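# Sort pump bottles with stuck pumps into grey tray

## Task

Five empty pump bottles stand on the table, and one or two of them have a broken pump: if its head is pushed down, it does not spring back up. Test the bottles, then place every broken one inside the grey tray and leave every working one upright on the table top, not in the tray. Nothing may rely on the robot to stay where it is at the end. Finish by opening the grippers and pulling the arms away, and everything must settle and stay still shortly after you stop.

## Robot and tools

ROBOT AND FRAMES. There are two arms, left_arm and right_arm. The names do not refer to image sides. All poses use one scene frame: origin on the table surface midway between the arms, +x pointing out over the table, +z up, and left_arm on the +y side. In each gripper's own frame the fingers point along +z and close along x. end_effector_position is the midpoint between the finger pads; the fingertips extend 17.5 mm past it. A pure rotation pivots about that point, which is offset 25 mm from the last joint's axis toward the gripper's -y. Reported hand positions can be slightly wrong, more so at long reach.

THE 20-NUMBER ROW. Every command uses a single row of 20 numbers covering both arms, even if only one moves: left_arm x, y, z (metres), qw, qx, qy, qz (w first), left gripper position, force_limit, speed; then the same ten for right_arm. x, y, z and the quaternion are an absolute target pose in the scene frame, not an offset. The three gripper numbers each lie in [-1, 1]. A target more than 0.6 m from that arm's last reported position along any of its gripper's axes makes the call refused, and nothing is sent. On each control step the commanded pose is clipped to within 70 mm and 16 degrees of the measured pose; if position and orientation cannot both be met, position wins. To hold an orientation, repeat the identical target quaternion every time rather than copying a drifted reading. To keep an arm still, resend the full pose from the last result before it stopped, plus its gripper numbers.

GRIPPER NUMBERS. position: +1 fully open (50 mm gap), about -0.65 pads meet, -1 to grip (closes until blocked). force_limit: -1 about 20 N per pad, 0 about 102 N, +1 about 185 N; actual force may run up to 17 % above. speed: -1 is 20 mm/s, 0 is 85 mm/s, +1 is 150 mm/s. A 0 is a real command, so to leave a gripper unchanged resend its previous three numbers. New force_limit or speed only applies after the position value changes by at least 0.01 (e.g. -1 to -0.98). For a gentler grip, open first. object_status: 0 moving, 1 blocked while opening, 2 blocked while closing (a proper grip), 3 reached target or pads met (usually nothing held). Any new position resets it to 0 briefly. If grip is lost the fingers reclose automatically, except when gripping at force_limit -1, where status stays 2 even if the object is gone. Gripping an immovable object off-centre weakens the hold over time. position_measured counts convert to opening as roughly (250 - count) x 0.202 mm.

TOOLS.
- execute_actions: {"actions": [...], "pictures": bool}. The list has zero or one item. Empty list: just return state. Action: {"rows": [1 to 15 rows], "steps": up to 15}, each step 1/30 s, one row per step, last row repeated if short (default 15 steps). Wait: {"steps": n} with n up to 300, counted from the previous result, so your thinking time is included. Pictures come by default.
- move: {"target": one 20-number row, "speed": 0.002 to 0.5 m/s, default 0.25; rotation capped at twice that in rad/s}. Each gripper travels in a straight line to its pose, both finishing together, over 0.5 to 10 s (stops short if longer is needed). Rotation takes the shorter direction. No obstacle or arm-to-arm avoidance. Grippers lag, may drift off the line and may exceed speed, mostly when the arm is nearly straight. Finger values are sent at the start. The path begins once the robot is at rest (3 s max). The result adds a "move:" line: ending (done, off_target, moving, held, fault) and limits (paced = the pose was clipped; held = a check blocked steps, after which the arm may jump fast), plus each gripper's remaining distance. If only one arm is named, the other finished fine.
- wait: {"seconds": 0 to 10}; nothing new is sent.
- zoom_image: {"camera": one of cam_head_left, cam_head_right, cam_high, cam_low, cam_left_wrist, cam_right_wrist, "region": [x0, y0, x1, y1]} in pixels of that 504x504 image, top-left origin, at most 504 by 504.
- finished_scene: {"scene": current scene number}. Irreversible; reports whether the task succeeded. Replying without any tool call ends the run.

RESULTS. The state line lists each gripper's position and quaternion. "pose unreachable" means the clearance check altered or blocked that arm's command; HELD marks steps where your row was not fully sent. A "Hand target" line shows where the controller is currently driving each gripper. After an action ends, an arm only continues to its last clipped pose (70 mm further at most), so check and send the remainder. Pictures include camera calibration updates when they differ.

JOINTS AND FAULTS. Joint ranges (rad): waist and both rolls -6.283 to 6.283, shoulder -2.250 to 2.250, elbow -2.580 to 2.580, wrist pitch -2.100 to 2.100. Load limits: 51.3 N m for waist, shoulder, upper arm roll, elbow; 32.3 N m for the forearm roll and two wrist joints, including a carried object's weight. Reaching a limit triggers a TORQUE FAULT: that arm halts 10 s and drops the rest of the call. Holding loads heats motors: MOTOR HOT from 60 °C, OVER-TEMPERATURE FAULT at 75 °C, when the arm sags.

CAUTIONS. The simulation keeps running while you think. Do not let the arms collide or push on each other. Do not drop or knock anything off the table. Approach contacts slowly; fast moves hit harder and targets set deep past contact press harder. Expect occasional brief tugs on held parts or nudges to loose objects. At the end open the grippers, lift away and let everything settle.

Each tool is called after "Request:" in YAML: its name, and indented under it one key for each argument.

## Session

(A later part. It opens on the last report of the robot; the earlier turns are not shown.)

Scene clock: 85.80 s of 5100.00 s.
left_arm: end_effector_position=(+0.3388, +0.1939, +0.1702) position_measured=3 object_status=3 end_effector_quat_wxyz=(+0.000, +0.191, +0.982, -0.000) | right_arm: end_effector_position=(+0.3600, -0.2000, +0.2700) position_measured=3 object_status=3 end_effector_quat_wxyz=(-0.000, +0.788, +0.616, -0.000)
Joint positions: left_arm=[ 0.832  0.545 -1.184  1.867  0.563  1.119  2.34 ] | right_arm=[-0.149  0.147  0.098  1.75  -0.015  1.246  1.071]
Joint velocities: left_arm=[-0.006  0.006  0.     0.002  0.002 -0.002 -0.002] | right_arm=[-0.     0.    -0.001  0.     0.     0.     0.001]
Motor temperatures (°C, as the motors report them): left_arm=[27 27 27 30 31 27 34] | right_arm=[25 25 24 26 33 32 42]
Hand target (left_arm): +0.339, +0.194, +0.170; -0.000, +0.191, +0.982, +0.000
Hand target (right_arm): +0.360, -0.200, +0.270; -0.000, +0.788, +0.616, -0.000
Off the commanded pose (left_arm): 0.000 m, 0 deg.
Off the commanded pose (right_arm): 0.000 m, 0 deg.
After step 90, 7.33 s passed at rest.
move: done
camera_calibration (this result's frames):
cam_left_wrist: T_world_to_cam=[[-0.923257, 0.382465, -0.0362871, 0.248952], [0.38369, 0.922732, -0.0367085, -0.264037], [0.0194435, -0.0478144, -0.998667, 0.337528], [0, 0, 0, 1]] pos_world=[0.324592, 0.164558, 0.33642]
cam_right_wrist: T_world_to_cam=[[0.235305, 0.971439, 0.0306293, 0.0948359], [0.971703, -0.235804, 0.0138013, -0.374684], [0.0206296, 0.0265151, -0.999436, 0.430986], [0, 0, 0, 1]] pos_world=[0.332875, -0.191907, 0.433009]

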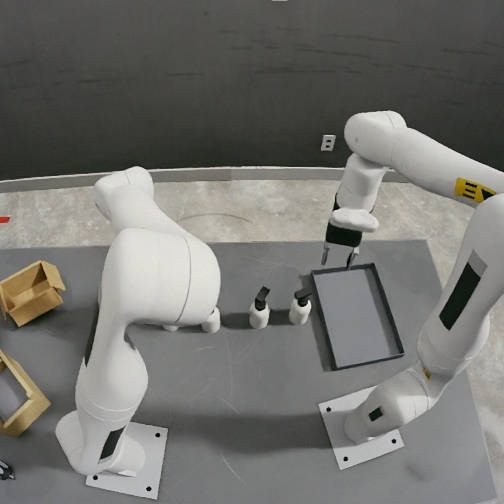

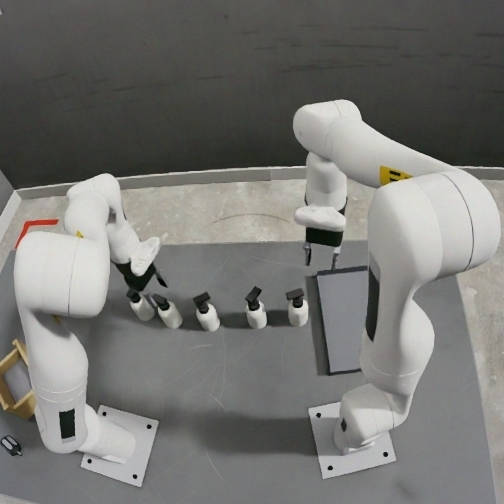

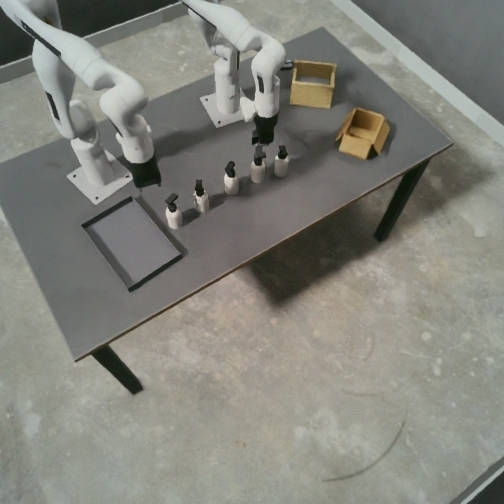

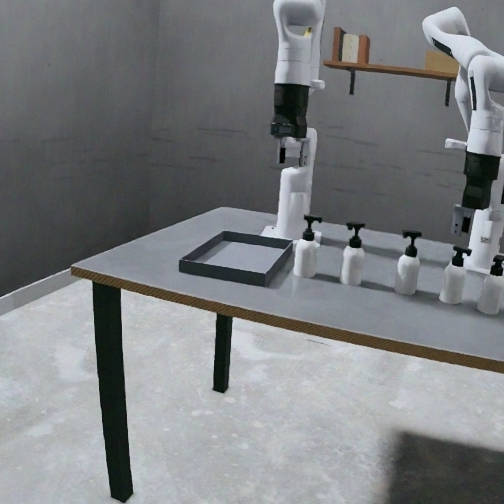

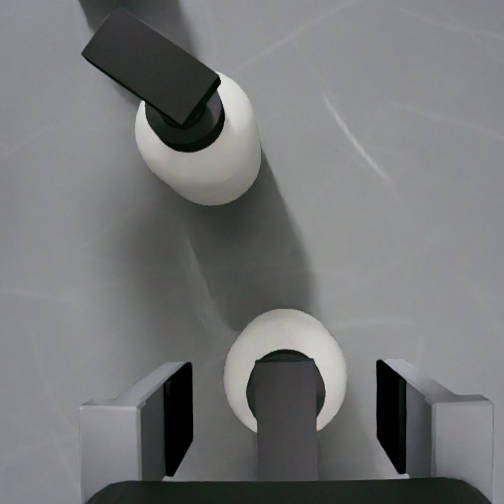

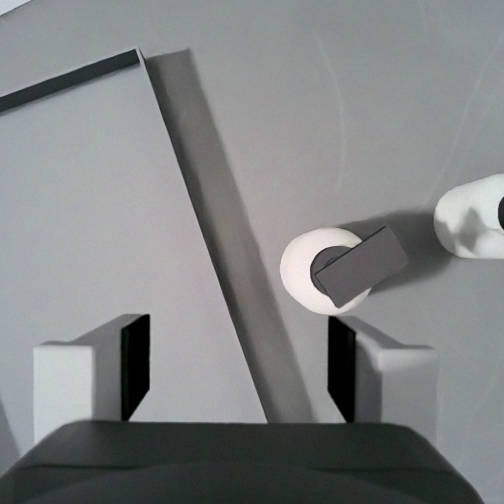

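Request:
move:
  target: [0.339,0.194,0.102,0,0.191,0.982,0,1,0,1,0.36,-0.2,0.27,0,0.788,0.616,0,1,0,1]
  speed: 0.1

Request:
move:
  target: [0.339,0.194,0.102,0,0.191,0.982,0,-1,-0.6,0,0.36,-0.2,0.27,0,0.788,0.616,0,1,0,1]

Request:
move:
  target: [0.339,0.194,0.25,0,0.191,0.982,0,-1,-0.6,0,0.36,-0.2,0.27,0,0.788,0.616,0,1,0,1]

Request:
move:
  target: [0.44,0.025,0.25,0,0.788,0.616,0,-1,-0.6,0,0.36,-0.23,0.27,0,0.788,0.616,0,1,0,1]

Request:
move:
  target: [0.44,0.025,0.104,0,0.788,0.616,0,-1,-0.6,0,0.36,-0.23,0.27,0,0.788,0.616,0,1,0,1]
  speed: 0.15

Scene clock: 94.93 s of 5100.00 s.
left_arm: end_effector_position=(+0.3388, +0.1940, +0.1022) position_measured=3 object_status=3 end_effector_quat_wxyz=(+0.000, +0.191, +0.982, -0.000) | right_arm: end_effector_position=(+0.3600, -0.2000, +0.2700) position_measured=3 object_status=3 end_effector_quat_wxyz=(+0.000, +0.788, +0.616, +0.000)
Joint positions: left_arm=[ 0.747  0.648 -1.076  1.97   0.706  0.96   2.219] | right_arm=[-0.149  0.147  0.098  1.75  -0.015  1.246  1.071]
Joint velocities: left_arm=[-0.004  0.003  0.001  0.     0.001 -0.002 -0.002] | right_arm=[ 0.     0.001 -0.     0.     0.    -0.     0.   ]
Motor temperatures (°C, as the motors report them): left_arm=[27 27 27 30 31 27 34] | right_arm=[25 25 24 26 33 32 42]
Hand target (left_arm): +0.339, +0.194, +0.102; -0.000, +0.191, +0.982, +0.000
Hand target (right_arm): +0.360, -0.200, +0.270; -0.000, +0.788, +0.616, +0.000
Off the commanded pose (left_arm): 0.000 m, 0 deg.
Off the commanded pose (right_arm): 0.000 m, 0 deg.
After step 90, 5.07 s passed at rest.
move: done
camera_calibration (this result's frames):
cam_left_wrist: T_world_to_cam=[[-0.923273, 0.382443, -0.0361062, 0.246383], [0.383657, 0.922751, -0.0365682, -0.266566], [0.0193318, -0.0476148, -0.998679, 0.269665], [0, 0, 0, 1]] pos_world=[0.324536, 0.164587, 0.268457]
cam_right_wrist: T_world_to_cam=[[0.235304, 0.971439, 0.0306359, 0.094832], [0.971703, -0.235803, 0.0138139, -0.374689], [0.0206434, 0.0265186, -0.999435, 0.430985], [0, 0, 0, 1]] pos_world=[0.332875, -0.191905, 0.433012]

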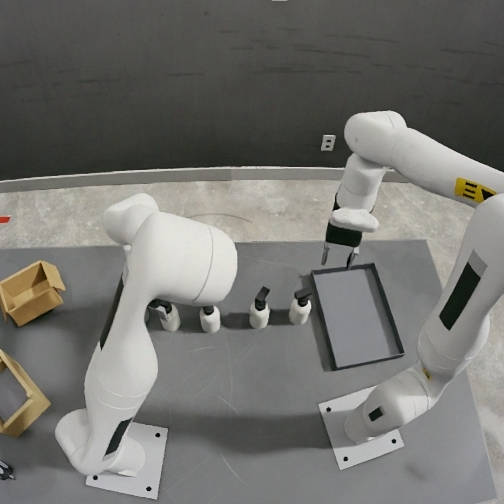

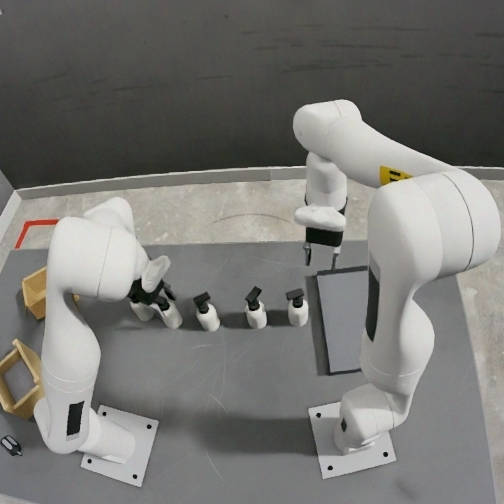

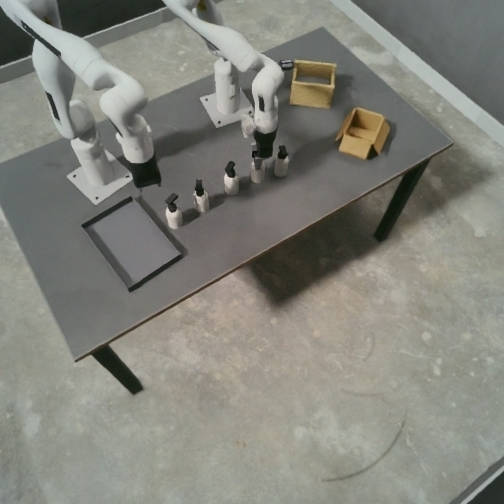

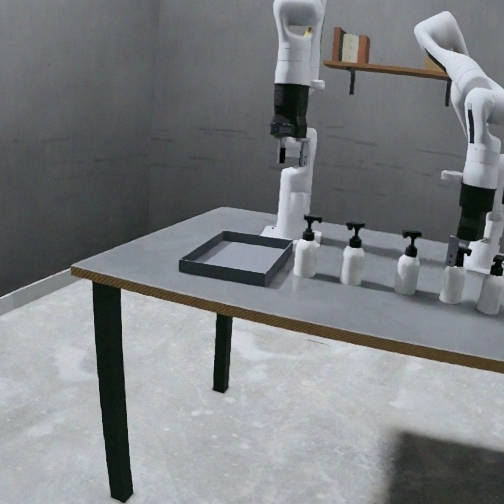

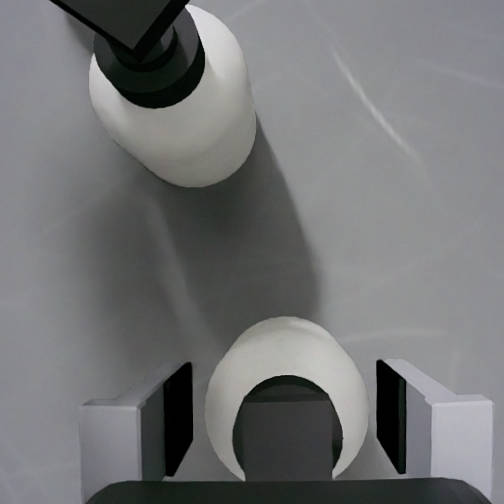

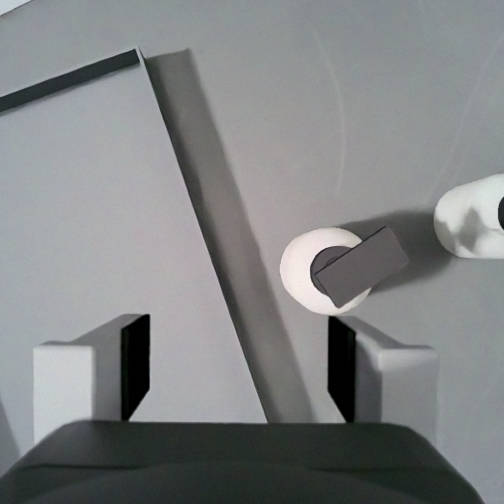

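Scene clock: 95.63 s of 5100.00 s.
left_arm: end_effector_position=(+0.3390, +0.1940, +0.1021) position_measured=119 object_status=2 end_effector_quat_wxyz=(+0.000, +0.191, +0.982, -0.000) | right_arm: end_effector_position=(+0.3600, -0.2000, +0.2700) position_measured=3 object_status=3 end_effector_quat_wxyz=(+0.000, +0.788, +0.616, +0.000)
Joint positions: left_arm=[ 0.746  0.649 -1.076  1.969  0.707  0.96   2.219] | right_arm=[-0.149  0.147  0.098  1.75  -0.015  1.246  1.071]
Joint velocities: left_arm=[ 0.     0.     0.001  0.    -0.001  0.001  0.001] | right_arm=[ 0.     0.001 -0.001  0.     0.001 -0.     0.   ]
Motor temperatures (°C, as the motors report them): left_arm=[27 27 27 30 31 27 34] | right_arm=[25 25 24 26 33 32 42]
Hand target (left_arm): +0.339, +0.194, +0.102; -0.000, +0.191, +0.982, -0.000
Hand target (right_arm): +0.360, -0.200, +0.270; -0.000, +0.788, +0.616, -0.000
Off the commanded pose (left_arm): 0.000 m, 0 deg.
Off the commanded pose (right_arm): 0.000 m, 0 deg.
move: done
camera_calibration (this result's frames):
cam_left_wrist: T_world_to_cam=[[-0.923428, 0.382067, -0.0361357, 0.246734], [0.383284, 0.922902, -0.036671, -0.266596], [0.0193389, -0.0477133, -0.998674, 0.269526], [0, 0, 0, 1]] pos_world=[0.324811, 0.164633, 0.268308]
cam_right_wrist: T_world_to_cam=[[0.235304, 0.971439, 0.0306359, 0.094832], [0.971703, -0.235803, 0.0138141, -0.374689], [0.0206436, 0.0265185, -0.999435, 0.430985], [0, 0, 0, 1]] pos_world=[0.332875, -0.191905, 0.433012]

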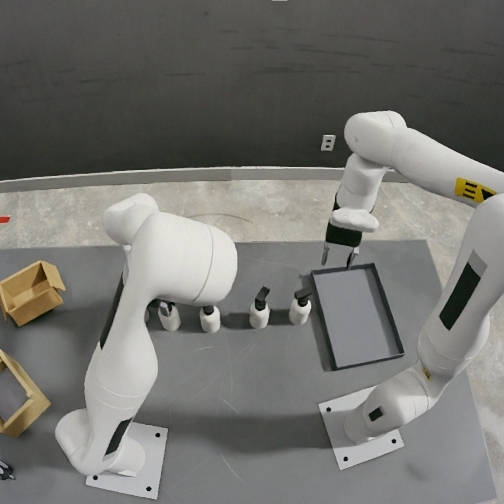

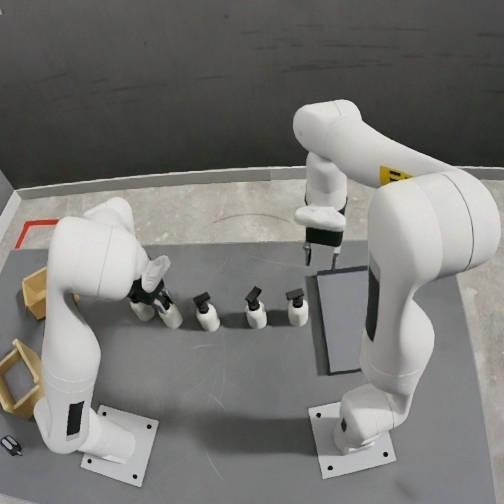

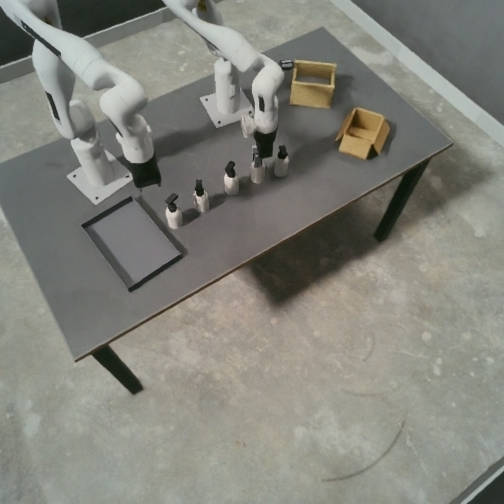

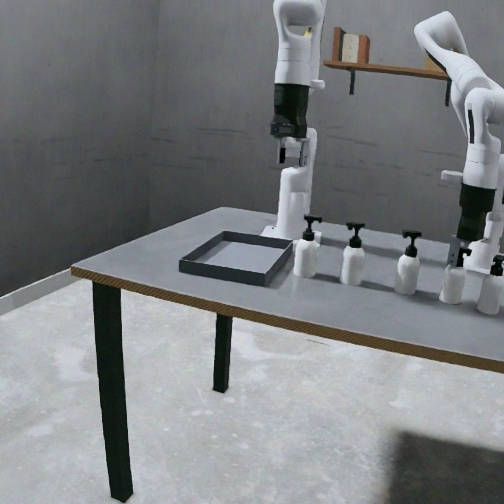

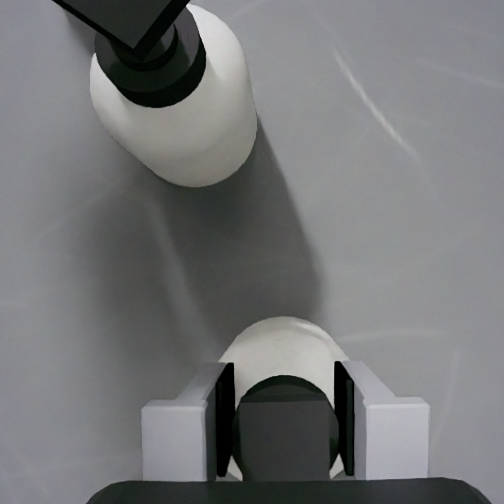

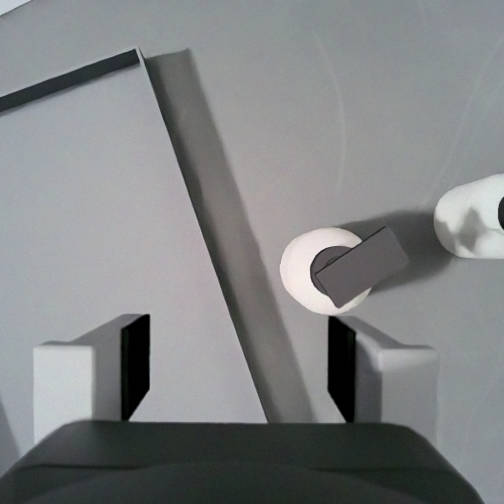

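Scene clock: 96.77 s of 5100.00 s.
left_arm: end_effector_position=(+0.3395, +0.1938, +0.2497) position_measured=119 object_status=2 end_effector_quat_wxyz=(+0.000, +0.191, +0.982, -0.000) | right_arm: end_effector_position=(+0.3600, -0.2000, +0.2700) position_measured=3 object_status=3 end_effector_quat_wxyz=(+0.000, +0.788, +0.616, +0.000)
Joint positions: left_arm=[ 0.9    0.442 -1.257  1.705  0.434  1.316  2.461] | right_arm=[-0.149  0.147  0.098  1.75  -0.015  1.246  1.071]
Joint velocities: left_arm=[ 0.004 -0.002 -0.002 -0.002 -0.001  0.002  0.001] | right_arm=[ 0.     0.    -0.     0.    -0.     0.001 -0.   ]
Motor temperatures (°C, as the motors report them): left_arm=[27 27 27 30 31 27 34] | right_arm=[25 25 24 26 33 32 42]
Hand target (left_arm): +0.339, +0.194, +0.250; +0.000, +0.191, +0.982, -0.000
Hand target (right_arm): +0.360, -0.200, +0.270; -0.000, +0.788, +0.616, -0.000
Off the commanded pose (left_arm): 0.001 m, 0 deg.
Off the commanded pose (right_arm): 0.000 m, 0 deg.
move: done
camera_calibration (this result's frames):
cam_left_wrist: T_world_to_cam=[[-0.923498, 0.381906, -0.0360462, 0.252629], [0.38312, 0.922968, -0.036722, -0.261106], [0.0192451, -0.0477227, -0.998675, 0.416973], [0, 0, 0, 1]] pos_world=[0.325313, 0.164411, 0.415939]
cam_right_wrist: T_world_to_cam=[[0.235304, 0.971439, 0.0306357, 0.0948321], [0.971703, -0.235803, 0.0138142, -0.374689], [0.0206437, 0.0265183, -0.999435, 0.430985], [0, 0, 0, 1]] pos_world=[0.332875, -0.191905, 0.433012]

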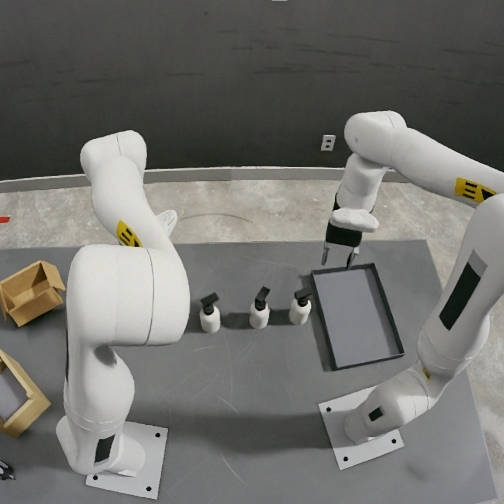

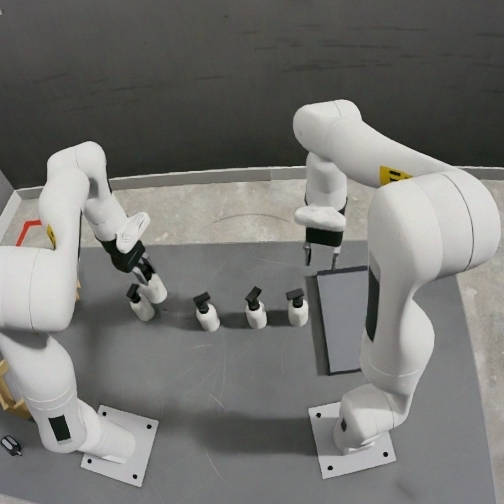

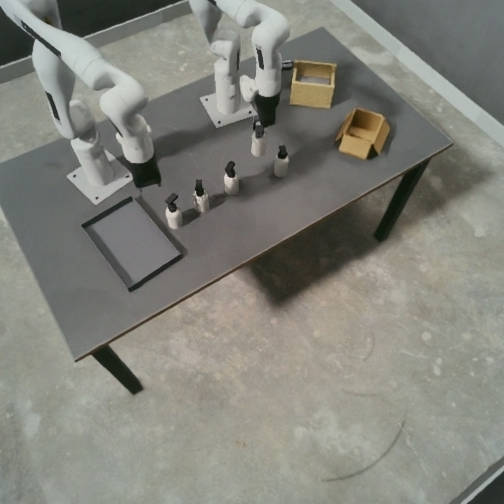

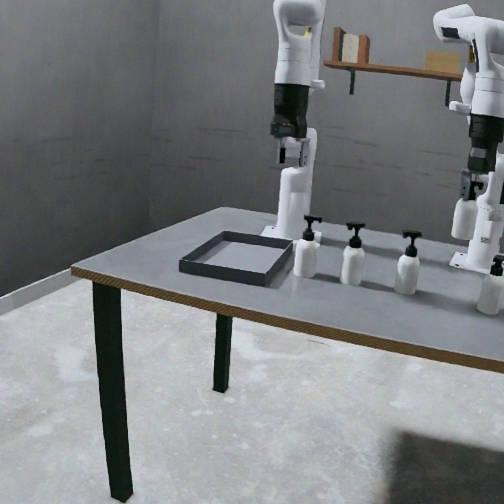

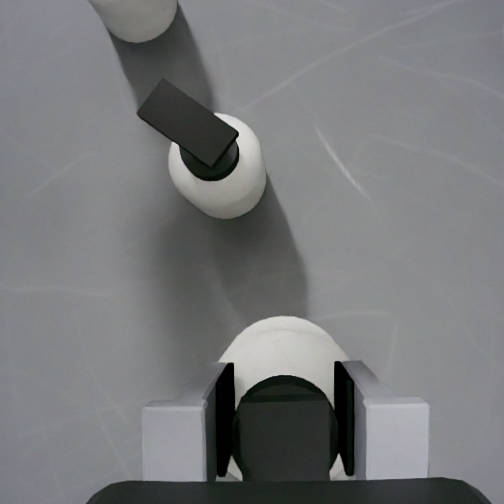

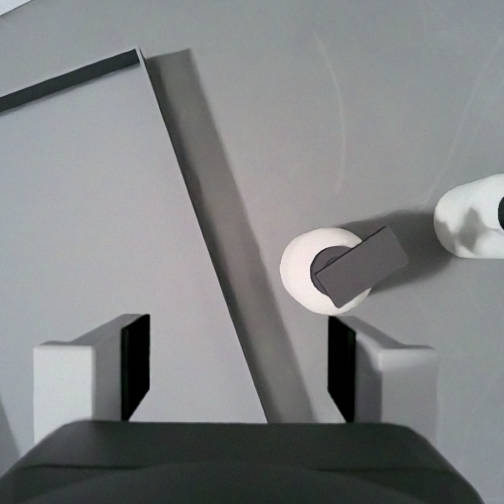

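Scene clock: 100.03 s of 5100.00 s.
left_arm: end_effector_position=(+0.4402, +0.0251, +0.2497) position_measured=119 object_status=2 end_effector_quat_wxyz=(-0.000, +0.788, +0.616, +0.000) | right_arm: end_effector_position=(+0.3600, -0.2301, +0.2700) position_measured=3 object_status=3 end_effector_quat_wxyz=(+0.000, +0.788, +0.616, -0.000)
Joint positions: left_arm=[ 0.668  0.724 -0.74   1.04   0.463  1.527  1.52 ] | right_arm=[-0.095  0.135  0.129  1.764 -0.018  1.244  1.157]
Joint velocities: left_arm=[-0.004  0.006  0.    -0.006 -0.     0.003 -0.002] | right_arm=[ 0.     0.     0.001 -0.001  0.    -0.    -0.   ]
Motor temperatures (°C, as the motors report them): left_arm=[27 27 27 30 31 27 34] | right_arm=[25 25 24 26 33 32 42]
Hand target (left_arm): +0.440, +0.025, +0.249; -0.000, +0.788, +0.616, +0.000
Hand target (right_arm): +0.360, -0.230, +0.270; +0.000, +0.788, +0.616, -0.000
Off the commanded pose (left_arm): 0.000 m, 0 deg.
Off the commanded pose (right_arm): 0.000 m, 0 deg.
move: done
camera_calibration (this result's frames):
cam_left_wrist: T_world_to_cam=[[0.249199, 0.967797, -0.0356237, -0.120982], [0.967443, -0.250449, -0.0364549, -0.37185], [-0.0442029, -0.0253794, -0.9987, 0.434327], [0, 0, 0, 1]] pos_world=[0.409091, 0.0349792, 0.415897]
cam_right_wrist: T_world_to_cam=[[0.23526, 0.971461, 0.0302779, 0.12418], [0.971715, -0.235752, 0.0138051, -0.381798], [0.0205491, 0.0261737, -0.999446, 0.431727], [0, 0, 0, 1]] pos_world=[0.332913, -0.221945, 0.432999]

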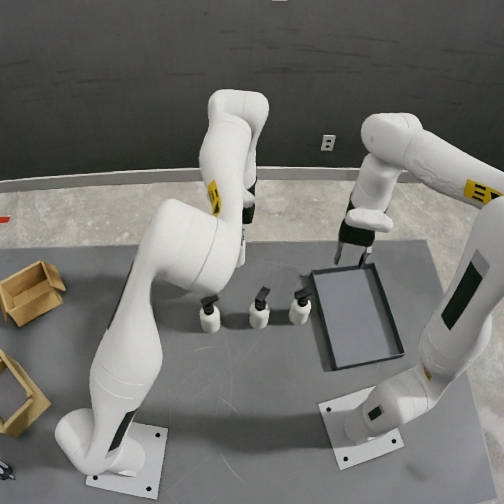

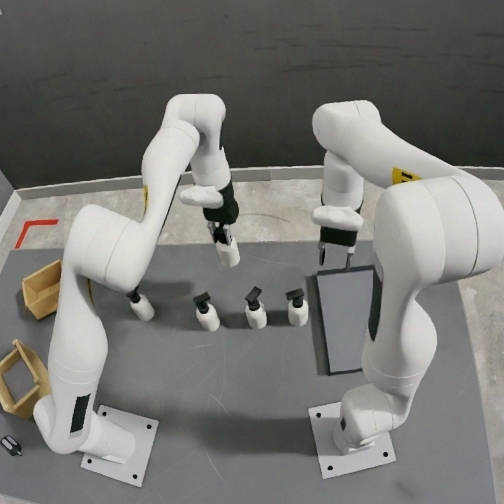

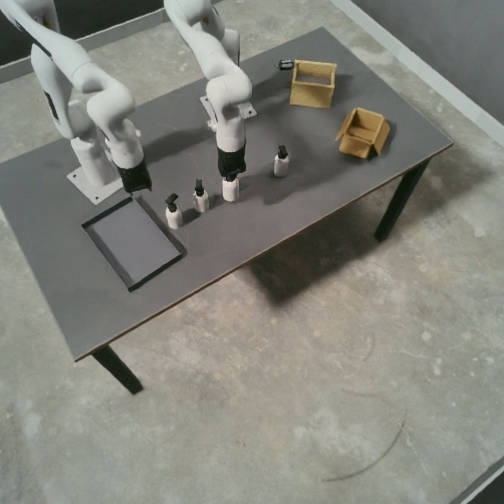

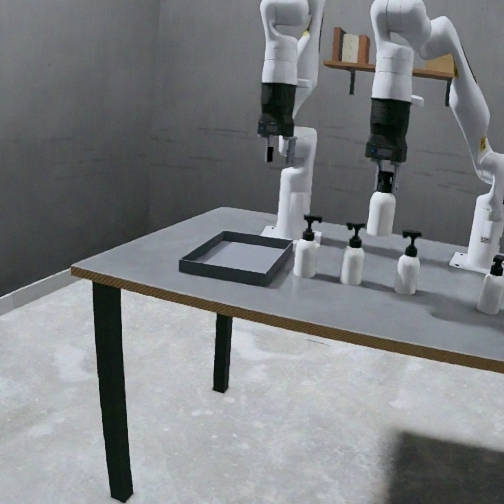

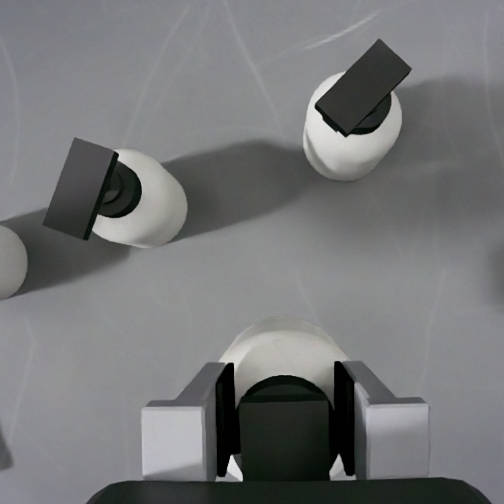

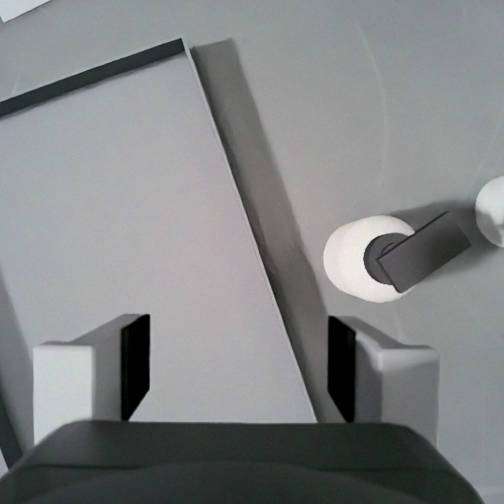

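Scene clock: 101.40 s of 5100.00 s.
left_arm: end_effector_position=(+0.4396, +0.0254, +0.1043) position_measured=119 object_status=2 end_effector_quat_wxyz=(-0.000, +0.788, +0.616, +0.000) | right_arm: end_effector_position=(+0.3600, -0.2300, +0.2700) position_measured=3 object_status=3 end_effector_quat_wxyz=(+0.000, +0.788, +0.616, +0.000)
Joint positions: left_arm=[ 0.69   0.85  -0.697  1.309  0.55   1.175  1.426] | right_arm=[-0.095  0.135  0.129  1.764 -0.018  1.244  1.157]
Joint velocities: left_arm=[-0.002  0.002  0.     0.001 -0.    -0.002 -0.001] | right_arm=[-0.    -0.     0.    -0.     0.001  0.     0.   ]
Motor temperatures (°C, as the motors report them): left_arm=[27 27 27 30 31 27 34] | right_arm=[25 25 24 26 33 32 42]
Hand target (left_arm): +0.440, +0.025, +0.104; -0.000, +0.788, +0.616, +0.000
Hand target (right_arm): +0.360, -0.230, +0.270; -0.000, +0.788, +0.616, -0.000
Off the commanded pose (left_arm): 0.001 m, 0 deg.
Off the commanded pose (right_arm): 0.000 m, 0 deg.
move: done
camera_calibration (this result's frames):
cam_left_wrist: T_world_to_cam=[[0.249176, 0.967803, -0.0356062, -0.12633], [0.967453, -0.250424, -0.0363636, -0.376472], [-0.0441095, -0.0253863, -0.998704, 0.289029], [0, 0, 0, 1]] pos_world=[0.408447, 0.0353222, 0.270466]
cam_right_wrist: T_world_to_cam=[[0.235304, 0.971439, 0.0306355, 0.123976], [0.971703, -0.235803, 0.0138128, -0.381762], [0.0206423, 0.0265184, -0.999435, 0.431781], [0, 0, 0, 1]] pos_world=[0.332875, -0.221906, 0.433012]

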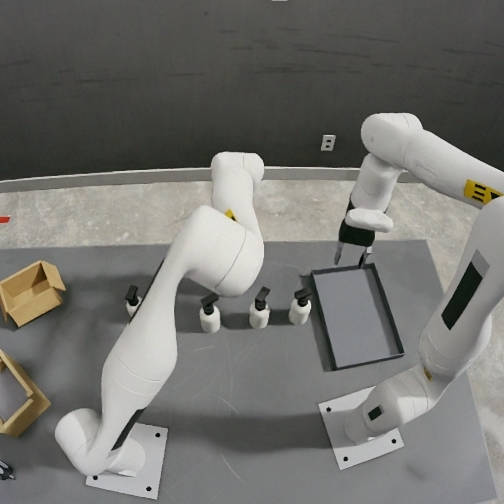

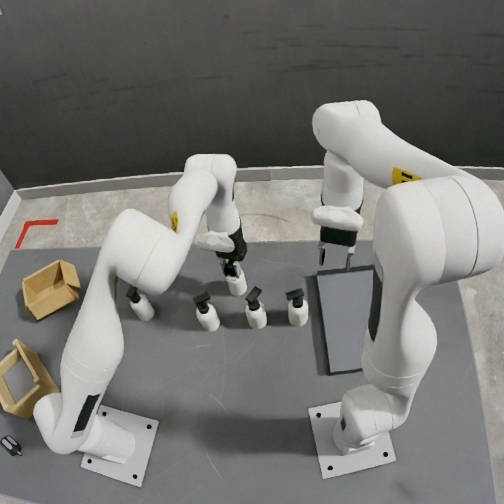

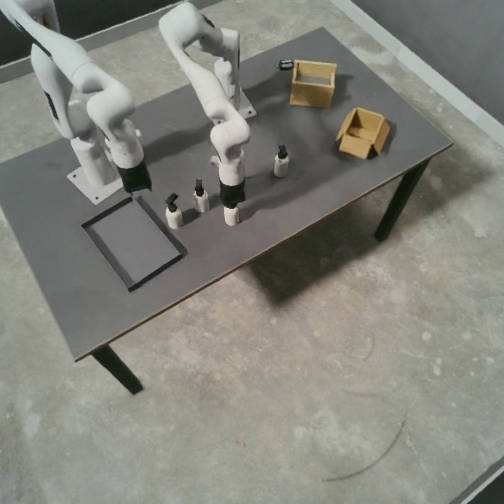

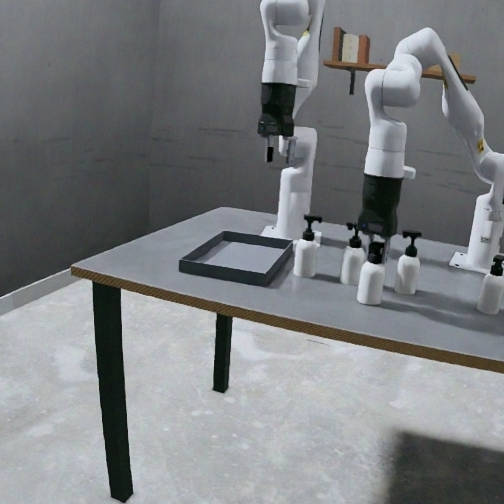

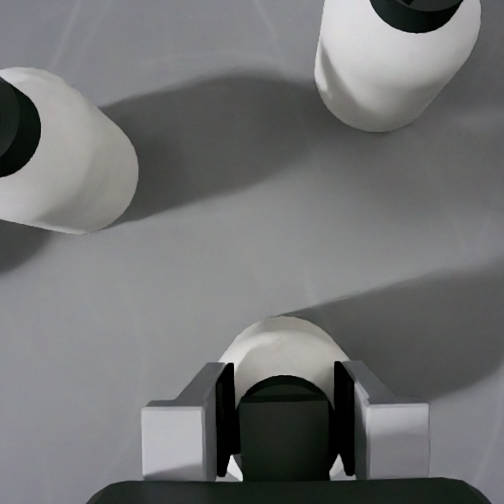

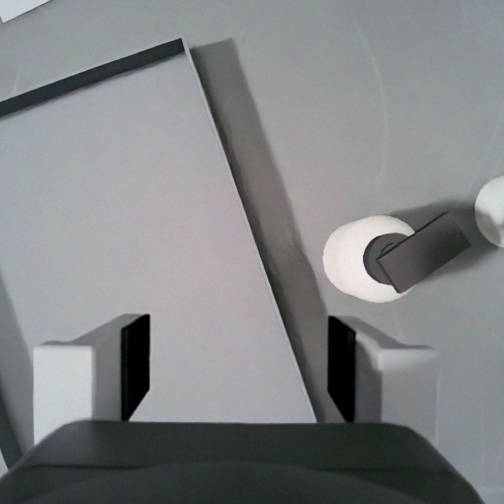

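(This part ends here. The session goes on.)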